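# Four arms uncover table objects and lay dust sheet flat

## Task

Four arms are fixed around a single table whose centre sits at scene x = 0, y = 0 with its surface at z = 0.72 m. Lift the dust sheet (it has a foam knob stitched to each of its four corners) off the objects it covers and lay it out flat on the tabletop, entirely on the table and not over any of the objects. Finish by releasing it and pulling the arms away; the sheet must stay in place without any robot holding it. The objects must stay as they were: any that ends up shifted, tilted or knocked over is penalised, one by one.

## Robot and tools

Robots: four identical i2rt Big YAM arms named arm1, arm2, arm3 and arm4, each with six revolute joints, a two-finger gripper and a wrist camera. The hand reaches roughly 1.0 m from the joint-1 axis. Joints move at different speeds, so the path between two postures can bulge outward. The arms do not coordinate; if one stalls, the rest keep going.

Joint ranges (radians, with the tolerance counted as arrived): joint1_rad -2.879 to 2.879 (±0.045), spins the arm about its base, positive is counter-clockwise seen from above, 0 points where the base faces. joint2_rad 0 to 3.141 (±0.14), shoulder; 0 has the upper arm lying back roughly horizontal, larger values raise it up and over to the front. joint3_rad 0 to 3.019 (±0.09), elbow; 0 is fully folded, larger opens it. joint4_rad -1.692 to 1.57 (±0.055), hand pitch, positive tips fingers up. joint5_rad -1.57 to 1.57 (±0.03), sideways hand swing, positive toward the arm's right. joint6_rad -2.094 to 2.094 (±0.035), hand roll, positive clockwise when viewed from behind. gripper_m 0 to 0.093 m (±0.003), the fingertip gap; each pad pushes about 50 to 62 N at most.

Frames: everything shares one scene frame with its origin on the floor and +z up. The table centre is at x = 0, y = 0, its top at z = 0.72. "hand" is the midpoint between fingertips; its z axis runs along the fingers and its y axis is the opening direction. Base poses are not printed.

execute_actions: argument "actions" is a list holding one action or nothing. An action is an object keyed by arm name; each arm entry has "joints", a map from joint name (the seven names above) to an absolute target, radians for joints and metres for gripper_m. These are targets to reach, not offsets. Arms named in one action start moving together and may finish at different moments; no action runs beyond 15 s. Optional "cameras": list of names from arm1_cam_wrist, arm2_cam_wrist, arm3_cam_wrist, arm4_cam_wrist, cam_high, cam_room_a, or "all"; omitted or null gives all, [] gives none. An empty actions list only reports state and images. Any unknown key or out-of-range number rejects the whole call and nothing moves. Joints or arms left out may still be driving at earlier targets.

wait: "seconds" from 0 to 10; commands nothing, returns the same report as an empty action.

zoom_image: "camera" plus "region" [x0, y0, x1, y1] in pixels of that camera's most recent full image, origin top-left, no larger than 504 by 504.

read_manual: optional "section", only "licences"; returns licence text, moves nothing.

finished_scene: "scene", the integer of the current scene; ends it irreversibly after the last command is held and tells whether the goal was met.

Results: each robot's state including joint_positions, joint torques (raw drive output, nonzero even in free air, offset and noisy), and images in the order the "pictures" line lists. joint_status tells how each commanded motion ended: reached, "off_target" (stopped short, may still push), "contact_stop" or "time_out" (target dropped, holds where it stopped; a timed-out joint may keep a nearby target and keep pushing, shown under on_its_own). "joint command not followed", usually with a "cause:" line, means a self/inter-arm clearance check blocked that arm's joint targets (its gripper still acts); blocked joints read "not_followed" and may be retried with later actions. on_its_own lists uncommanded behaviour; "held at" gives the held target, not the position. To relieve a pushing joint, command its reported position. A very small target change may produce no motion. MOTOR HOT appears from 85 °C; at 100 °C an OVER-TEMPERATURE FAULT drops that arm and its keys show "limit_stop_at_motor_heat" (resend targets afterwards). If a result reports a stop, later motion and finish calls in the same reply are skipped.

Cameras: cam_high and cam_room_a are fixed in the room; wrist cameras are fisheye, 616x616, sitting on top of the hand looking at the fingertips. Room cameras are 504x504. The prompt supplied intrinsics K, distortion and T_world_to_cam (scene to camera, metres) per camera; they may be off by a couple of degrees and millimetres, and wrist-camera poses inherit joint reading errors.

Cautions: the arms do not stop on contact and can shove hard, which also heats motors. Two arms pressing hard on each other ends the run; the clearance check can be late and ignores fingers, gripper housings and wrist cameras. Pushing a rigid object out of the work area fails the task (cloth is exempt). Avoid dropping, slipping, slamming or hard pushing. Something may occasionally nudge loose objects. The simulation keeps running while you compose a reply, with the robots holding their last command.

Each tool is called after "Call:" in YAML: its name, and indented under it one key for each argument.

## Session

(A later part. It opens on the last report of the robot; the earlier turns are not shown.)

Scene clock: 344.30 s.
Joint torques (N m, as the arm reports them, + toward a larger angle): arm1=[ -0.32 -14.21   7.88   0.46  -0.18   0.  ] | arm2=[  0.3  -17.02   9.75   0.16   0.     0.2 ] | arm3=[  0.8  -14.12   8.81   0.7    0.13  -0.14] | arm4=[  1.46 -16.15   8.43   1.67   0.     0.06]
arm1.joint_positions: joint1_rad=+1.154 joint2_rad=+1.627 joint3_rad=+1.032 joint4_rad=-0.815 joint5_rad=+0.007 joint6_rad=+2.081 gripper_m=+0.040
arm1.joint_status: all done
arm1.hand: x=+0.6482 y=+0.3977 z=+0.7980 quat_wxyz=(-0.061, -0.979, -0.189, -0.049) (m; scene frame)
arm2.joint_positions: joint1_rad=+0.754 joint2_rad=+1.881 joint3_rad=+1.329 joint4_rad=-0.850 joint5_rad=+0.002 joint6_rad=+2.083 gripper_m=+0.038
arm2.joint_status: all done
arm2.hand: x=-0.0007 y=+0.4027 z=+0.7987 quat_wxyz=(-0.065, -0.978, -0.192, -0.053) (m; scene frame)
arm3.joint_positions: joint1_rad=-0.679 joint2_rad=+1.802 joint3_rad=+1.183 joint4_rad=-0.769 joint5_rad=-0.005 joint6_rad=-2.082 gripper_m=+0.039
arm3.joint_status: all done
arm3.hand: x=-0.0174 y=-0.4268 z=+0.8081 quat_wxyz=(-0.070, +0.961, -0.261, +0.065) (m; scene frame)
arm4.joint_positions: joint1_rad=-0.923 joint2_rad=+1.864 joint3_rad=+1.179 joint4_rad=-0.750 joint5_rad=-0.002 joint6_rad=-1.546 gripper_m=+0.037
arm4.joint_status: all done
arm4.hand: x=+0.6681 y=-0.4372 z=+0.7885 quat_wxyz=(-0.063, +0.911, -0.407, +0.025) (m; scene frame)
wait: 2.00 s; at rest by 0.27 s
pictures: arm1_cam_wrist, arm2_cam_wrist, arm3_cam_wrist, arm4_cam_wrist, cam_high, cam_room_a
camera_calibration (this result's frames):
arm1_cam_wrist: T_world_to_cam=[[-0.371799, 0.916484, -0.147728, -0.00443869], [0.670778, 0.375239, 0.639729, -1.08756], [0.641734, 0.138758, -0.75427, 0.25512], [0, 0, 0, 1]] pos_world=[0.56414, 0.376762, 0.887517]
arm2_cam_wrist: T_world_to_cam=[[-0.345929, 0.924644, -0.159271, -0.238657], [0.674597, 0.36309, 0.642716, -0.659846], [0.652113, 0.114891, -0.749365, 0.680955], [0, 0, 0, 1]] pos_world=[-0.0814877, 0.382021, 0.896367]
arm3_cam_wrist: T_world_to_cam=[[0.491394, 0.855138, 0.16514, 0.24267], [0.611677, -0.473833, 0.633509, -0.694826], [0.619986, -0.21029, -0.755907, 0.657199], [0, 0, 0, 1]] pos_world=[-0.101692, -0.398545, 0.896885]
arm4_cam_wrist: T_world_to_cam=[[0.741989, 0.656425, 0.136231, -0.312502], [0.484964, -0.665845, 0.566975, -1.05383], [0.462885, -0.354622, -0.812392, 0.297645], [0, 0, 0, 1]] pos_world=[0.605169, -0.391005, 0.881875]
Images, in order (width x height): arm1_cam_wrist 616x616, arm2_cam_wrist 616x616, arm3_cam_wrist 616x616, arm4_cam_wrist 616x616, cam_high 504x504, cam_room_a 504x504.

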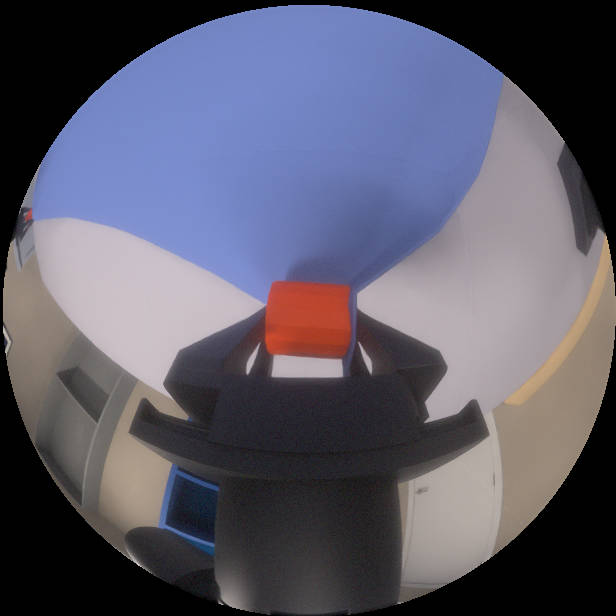

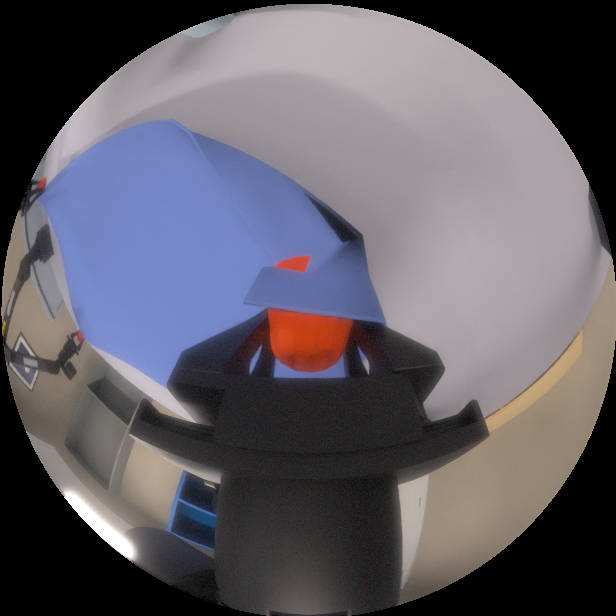

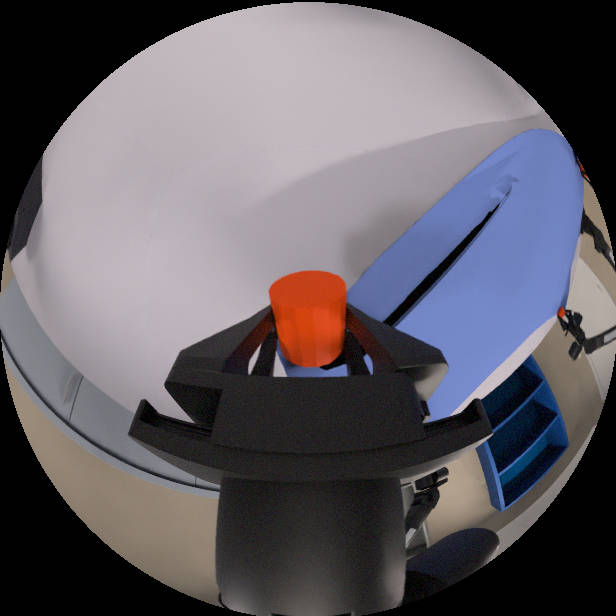

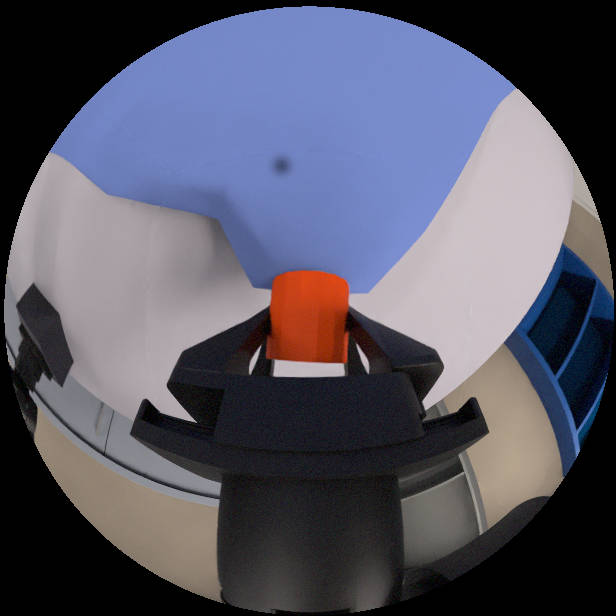

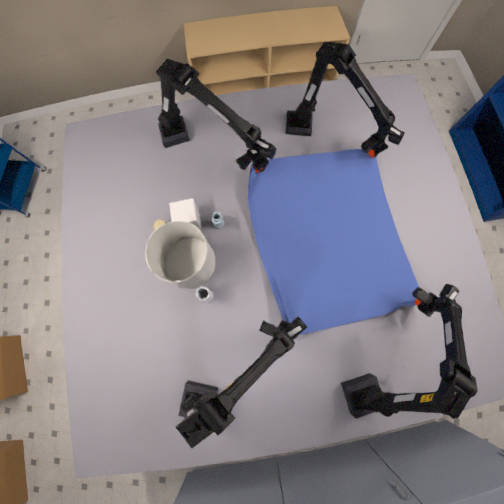

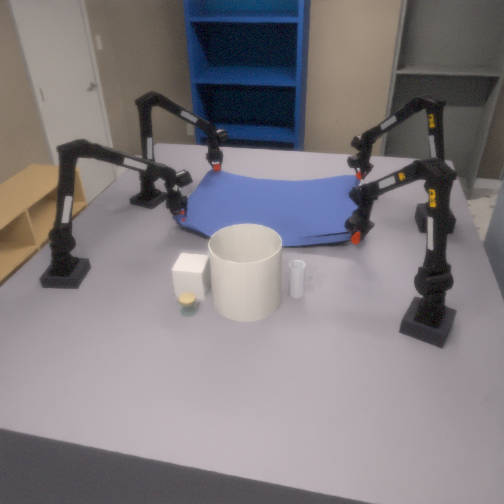

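Call:
execute_actions:
  actions:
    - {"arm1":{"joints":{"joint2_rad":1.70}},"arm2":{"joints":{"joint2_rad":1.94}},"arm3":{"joints":{"joint2_rad":1.88}},"arm4":{"joints":{"joint2_rad":1.91}}}
  cameras: []

Call:
execute_actions:
  actions:
    - {"arm1":{"joints":{"gripper_m":0.093}},"arm2":{"joints":{"gripper_m":0.093}},"arm3":{"joints":{"gripper_m":0.093}},"arm4":{"joints":{"gripper_m":0.093}}}
  cameras: []

Call:
execute_actions:
  actions:
    - {"arm1":{"joints":{"joint2_rad":1.3,"joint4_rad":-1.2}},"arm2":{"joints":{"joint2_rad":1.55,"joint4_rad":-1.25}},"arm3":{"joints":{"joint2_rad":1.5,"joint4_rad":-1.15}},"arm4":{"joints":{"joint2_rad":1.5,"joint4_rad":-1.15}}}

Scene clock: 356.90 s.
Joint torques (N m, as the arm reports them, + toward a larger angle): arm1=[  0.81 -13.45   7.29   0.38  -0.1    0.02] | arm2=[  0.44 -17.75   9.32  -0.04   0.02   0.18] | arm3=[  1.01 -14.77   8.14   0.53   0.13  -0.15] | arm4=[  1.41 -12.8    8.28   1.6    0.01   0.06]
arm1.joint_positions: joint1_rad=+1.155 joint2_rad=+1.690 joint3_rad=+1.032 joint4_rad=-0.814 joint5_rad=+0.006 joint6_rad=+2.082 gripper_m=+0.040
arm1.joint_status: all done
arm1.hand: x=+0.6440 y=+0.4018 z=+0.7702 quat_wxyz=(-0.037, -0.981, -0.190, -0.029) (m; scene frame)
arm2.joint_positions: joint1_rad=+0.754 joint2_rad=+1.947 joint3_rad=+1.329 joint4_rad=-0.850 joint5_rad=+0.002 joint6_rad=+2.083 gripper_m=+0.038
arm2.joint_status: all done
arm2.hand: x=-0.0070 y=+0.4076 z=+0.7626 quat_wxyz=(-0.040, -0.980, -0.193, -0.032) (m; scene frame)
arm3.joint_positions: joint1_rad=-0.679 joint2_rad=+1.882 joint3_rad=+1.183 joint4_rad=-0.768 joint5_rad=-0.005 joint6_rad=-2.082 gripper_m=+0.039
arm3.joint_status: all done
arm3.hand: x=-0.0258 y=-0.4316 z=+0.7677 quat_wxyz=(-0.042, +0.964, -0.261, +0.037) (m; scene frame)
arm4.joint_positions: joint1_rad=-0.923 joint2_rad=+1.893 joint3_rad=+1.179 joint4_rad=-0.750 joint5_rad=-0.002 joint6_rad=-1.546 gripper_m=+0.037
arm4.joint_status: all done
arm4.hand: x=+0.6649 y=-0.4402 z=+0.7740 quat_wxyz=(-0.049, +0.912, -0.408, +0.019) (m; scene frame)
pictures: none
No camera images: the call's "cameras" was empty. Leave "cameras" out to get every camera's image.

Scene clock: 357.57 s.
Joint torques (N m, as the arm reports them, + toward a larger angle): arm1=[ -1.48 -13.27   7.39   0.32   0.02   0.06] | arm2=[  0.6  -18.12   9.34  -0.04   0.     0.18] | arm3=[  0.64 -14.53   8.27   0.5    0.01  -0.15] | arm4=[  1.42 -12.64   8.26   1.64   0.     0.06]
arm1.joint_positions: joint1_rad=+1.160 joint2_rad=+1.690 joint3_rad=+1.032 joint4_rad=-0.812 joint5_rad=+0.003 joint6_rad=+2.082 gripper_m=+0.093
arm1.joint_status: all done
arm1.hand: x=+0.6462 y=+0.4040 z=+0.7702 quat_wxyz=(-0.036, -0.980, -0.192, -0.031) (m; scene frame)
arm2.joint_positions: joint1_rad=+0.754 joint2_rad=+1.947 joint3_rad=+1.329 joint4_rad=-0.850 joint5_rad=+0.001 joint6_rad=+2.083 gripper_m=+0.093
arm2.joint_status: all done
arm2.hand: x=-0.0069 y=+0.4077 z=+0.7626 quat_wxyz=(-0.040, -0.980, -0.193, -0.032) (m; scene frame)
arm3.joint_positions: joint1_rad=-0.679 joint2_rad=+1.882 joint3_rad=+1.183 joint4_rad=-0.768 joint5_rad=-0.003 joint6_rad=-2.082 gripper_m=+0.093
arm3.joint_status: all done
arm3.hand: x=-0.0256 y=-0.4320 z=+0.7677 quat_wxyz=(-0.041, +0.964, -0.262, +0.038) (m; scene frame)
arm4.joint_positions: joint1_rad=-0.923 joint2_rad=+1.893 joint3_rad=+1.179 joint4_rad=-0.750 joint5_rad=-0.002 joint6_rad=-1.546 gripper_m=+0.093
arm4.joint_status: all done
arm4.hand: x=+0.6649 y=-0.4402 z=+0.7740 quat_wxyz=(-0.049, +0.912, -0.408, +0.019) (m; scene frame)
pictures: none
No camera images: the call's "cameras" was empty. Leave "cameras" out to get every camera's image.

Scene clock: 359.00 s.
Joint torques (N m, as the arm reports them, + toward a larger angle): arm1=[-0.34 -7.4   8.99 -0.44  0.    0.03] | arm2=[  0.44 -13.91  10.05  -0.45   0.04   0.19] | arm3=[  0.89 -10.57  10.19   0.04   0.    -0.15] | arm4=[ 1.57 -8.34  9.99  0.26 -0.02  0.07]
arm1.joint_positions: joint1_rad=+1.160 joint2_rad=+1.283 joint3_rad=+1.032 joint4_rad=-1.189 joint5_rad=+0.002 joint6_rad=+2.082 gripper_m=+0.093
arm1.joint_status: all done
arm1.hand: x=+0.5843 y=+0.4528 z=+0.9249 quat_wxyz=(-0.048, -0.979, -0.192, -0.041) (m; scene frame)
arm2.joint_positions: joint1_rad=+0.754 joint2_rad=+1.554 joint3_rad=+1.336 joint4_rad=-1.241 joint5_rad=+0.001 joint6_rad=+2.083 gripper_m=+0.093
arm2.joint_status: all done
arm2.hand: x=-0.0670 y=+0.4556 z=+0.9543 quat_wxyz=(-0.043, -0.980, -0.193, -0.035) (m; scene frame)
arm3.joint_positions: joint1_rad=-0.679 joint2_rad=+1.494 joint3_rad=+1.183 joint4_rad=-1.142 joint5_rad=-0.002 joint6_rad=-2.082 gripper_m=+0.093
arm3.joint_status: all done
arm3.hand: x=-0.0848 y=-0.4669 z=+0.9397 quat_wxyz=(-0.046, +0.963, -0.261, +0.043) (m; scene frame)
arm4.joint_positions: joint1_rad=-0.923 joint2_rad=+1.482 joint3_rad=+1.179 joint4_rad=-1.133 joint5_rad=-0.002 joint6_rad=-1.546 gripper_m=+0.093
arm4.joint_status: all done
arm4.hand: x=+0.6159 y=-0.4864 z=+0.9569 quat_wxyz=(-0.062, +0.911, -0.407, +0.025) (m; scene frame)
pictures: arm1_cam_wrist, arm2_cam_wrist, arm3_cam_wrist, arm4_cam_wrist, cam_high, cam_room_a
camera_calibration (this result's frames):
arm1_cam_wrist: T_world_to_cam=[[-0.380015, 0.917113, -0.12038, -0.0806756], [0.681075, 0.365491, 0.634471, -1.14327], [0.625879, 0.15912, -0.763515, 0.392904], [0, 0, 0, 1]] pos_world=[0.502087, 0.429326, 1.01565]
arm2_cam_wrist: T_world_to_cam=[[-0.351916, 0.92949, -0.110473, -0.334899], [0.702888, 0.340356, 0.624585, -0.704817], [0.618145, 0.142151, -0.773104, 0.842698], [0, 0, 0, 1]] pos_world=[-0.143359, 0.431383, 1.05471]
arm3_cam_wrist: T_world_to_cam=[[0.499109, 0.859718, 0.108512, 0.344415], [0.645115, -0.452255, 0.615867, -0.72651], [0.578547, -0.237382, -0.780341, 0.796795], [0, 0, 0, 1]] pos_world=[-0.164203, -0.435522, 1.03183]
arm4_cam_wrist: T_world_to_cam=[[0.742025, 0.65646, 0.135865, -0.264075], [0.484941, -0.665566, 0.567323, -1.15686], [0.462851, -0.355081, -0.81221, 0.440755], [0, 0, 0, 1]] pos_world=[0.552957, -0.44011, 1.05018]
Images, in order (width x height): arm1_cam_wrist 616x616, arm2_cam_wrist 616x616, arm3_cam_wrist 616x616, arm4_cam_wrist 616x616, cam_high 504x504, cam_room_a 504x504.

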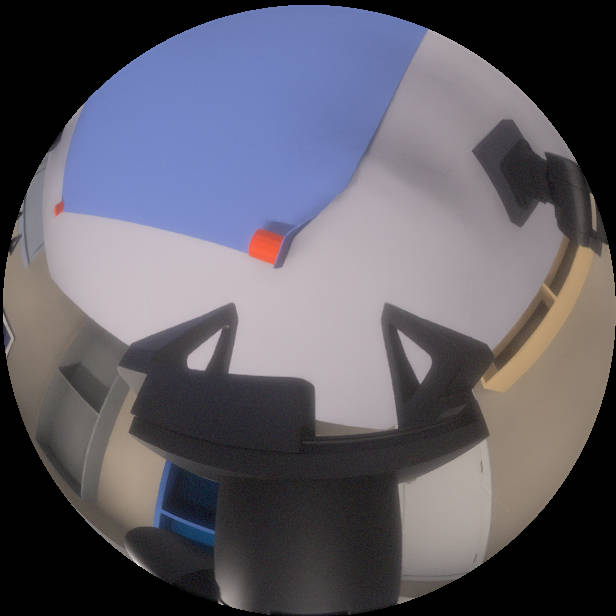

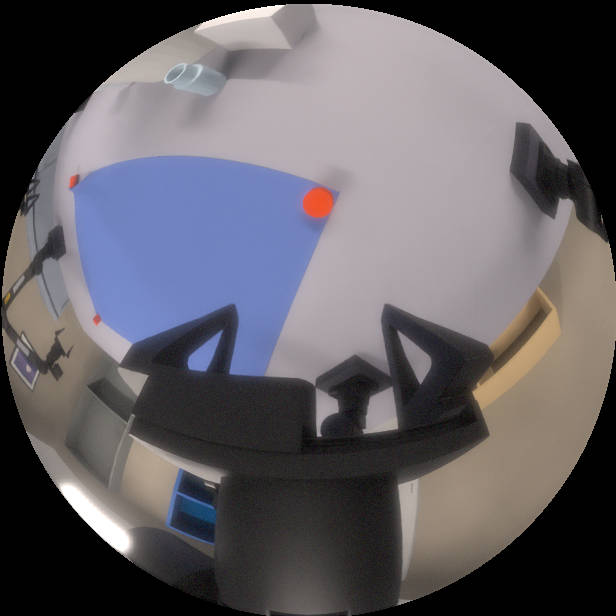

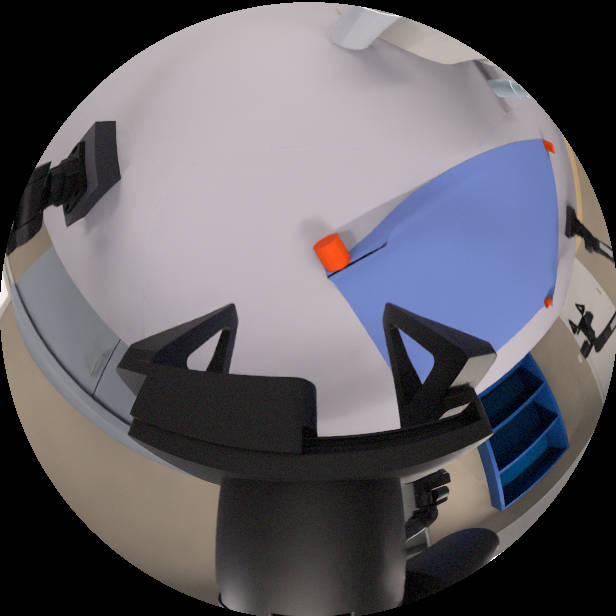

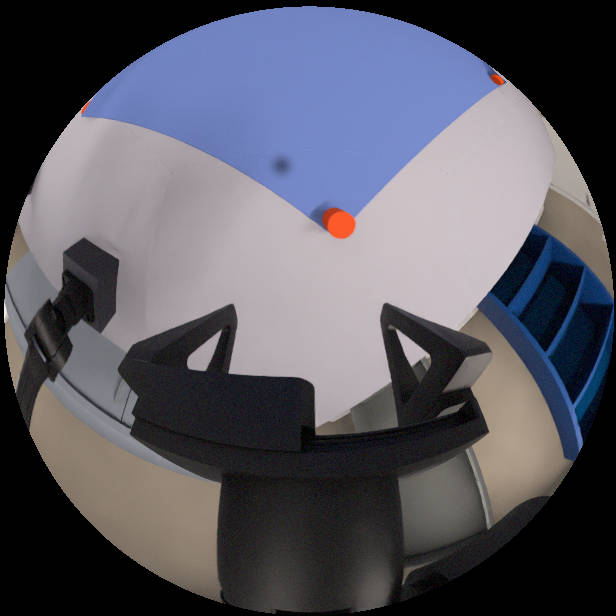

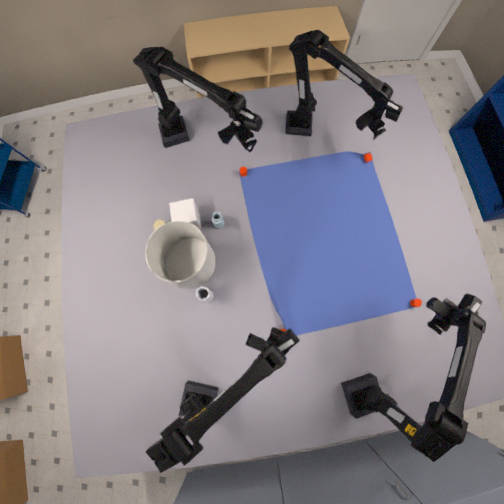

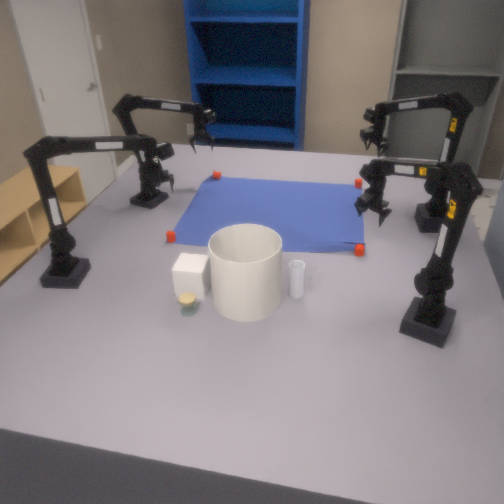

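Call:
finished_scene:
  scene: 1

The scene is finished: the task was done.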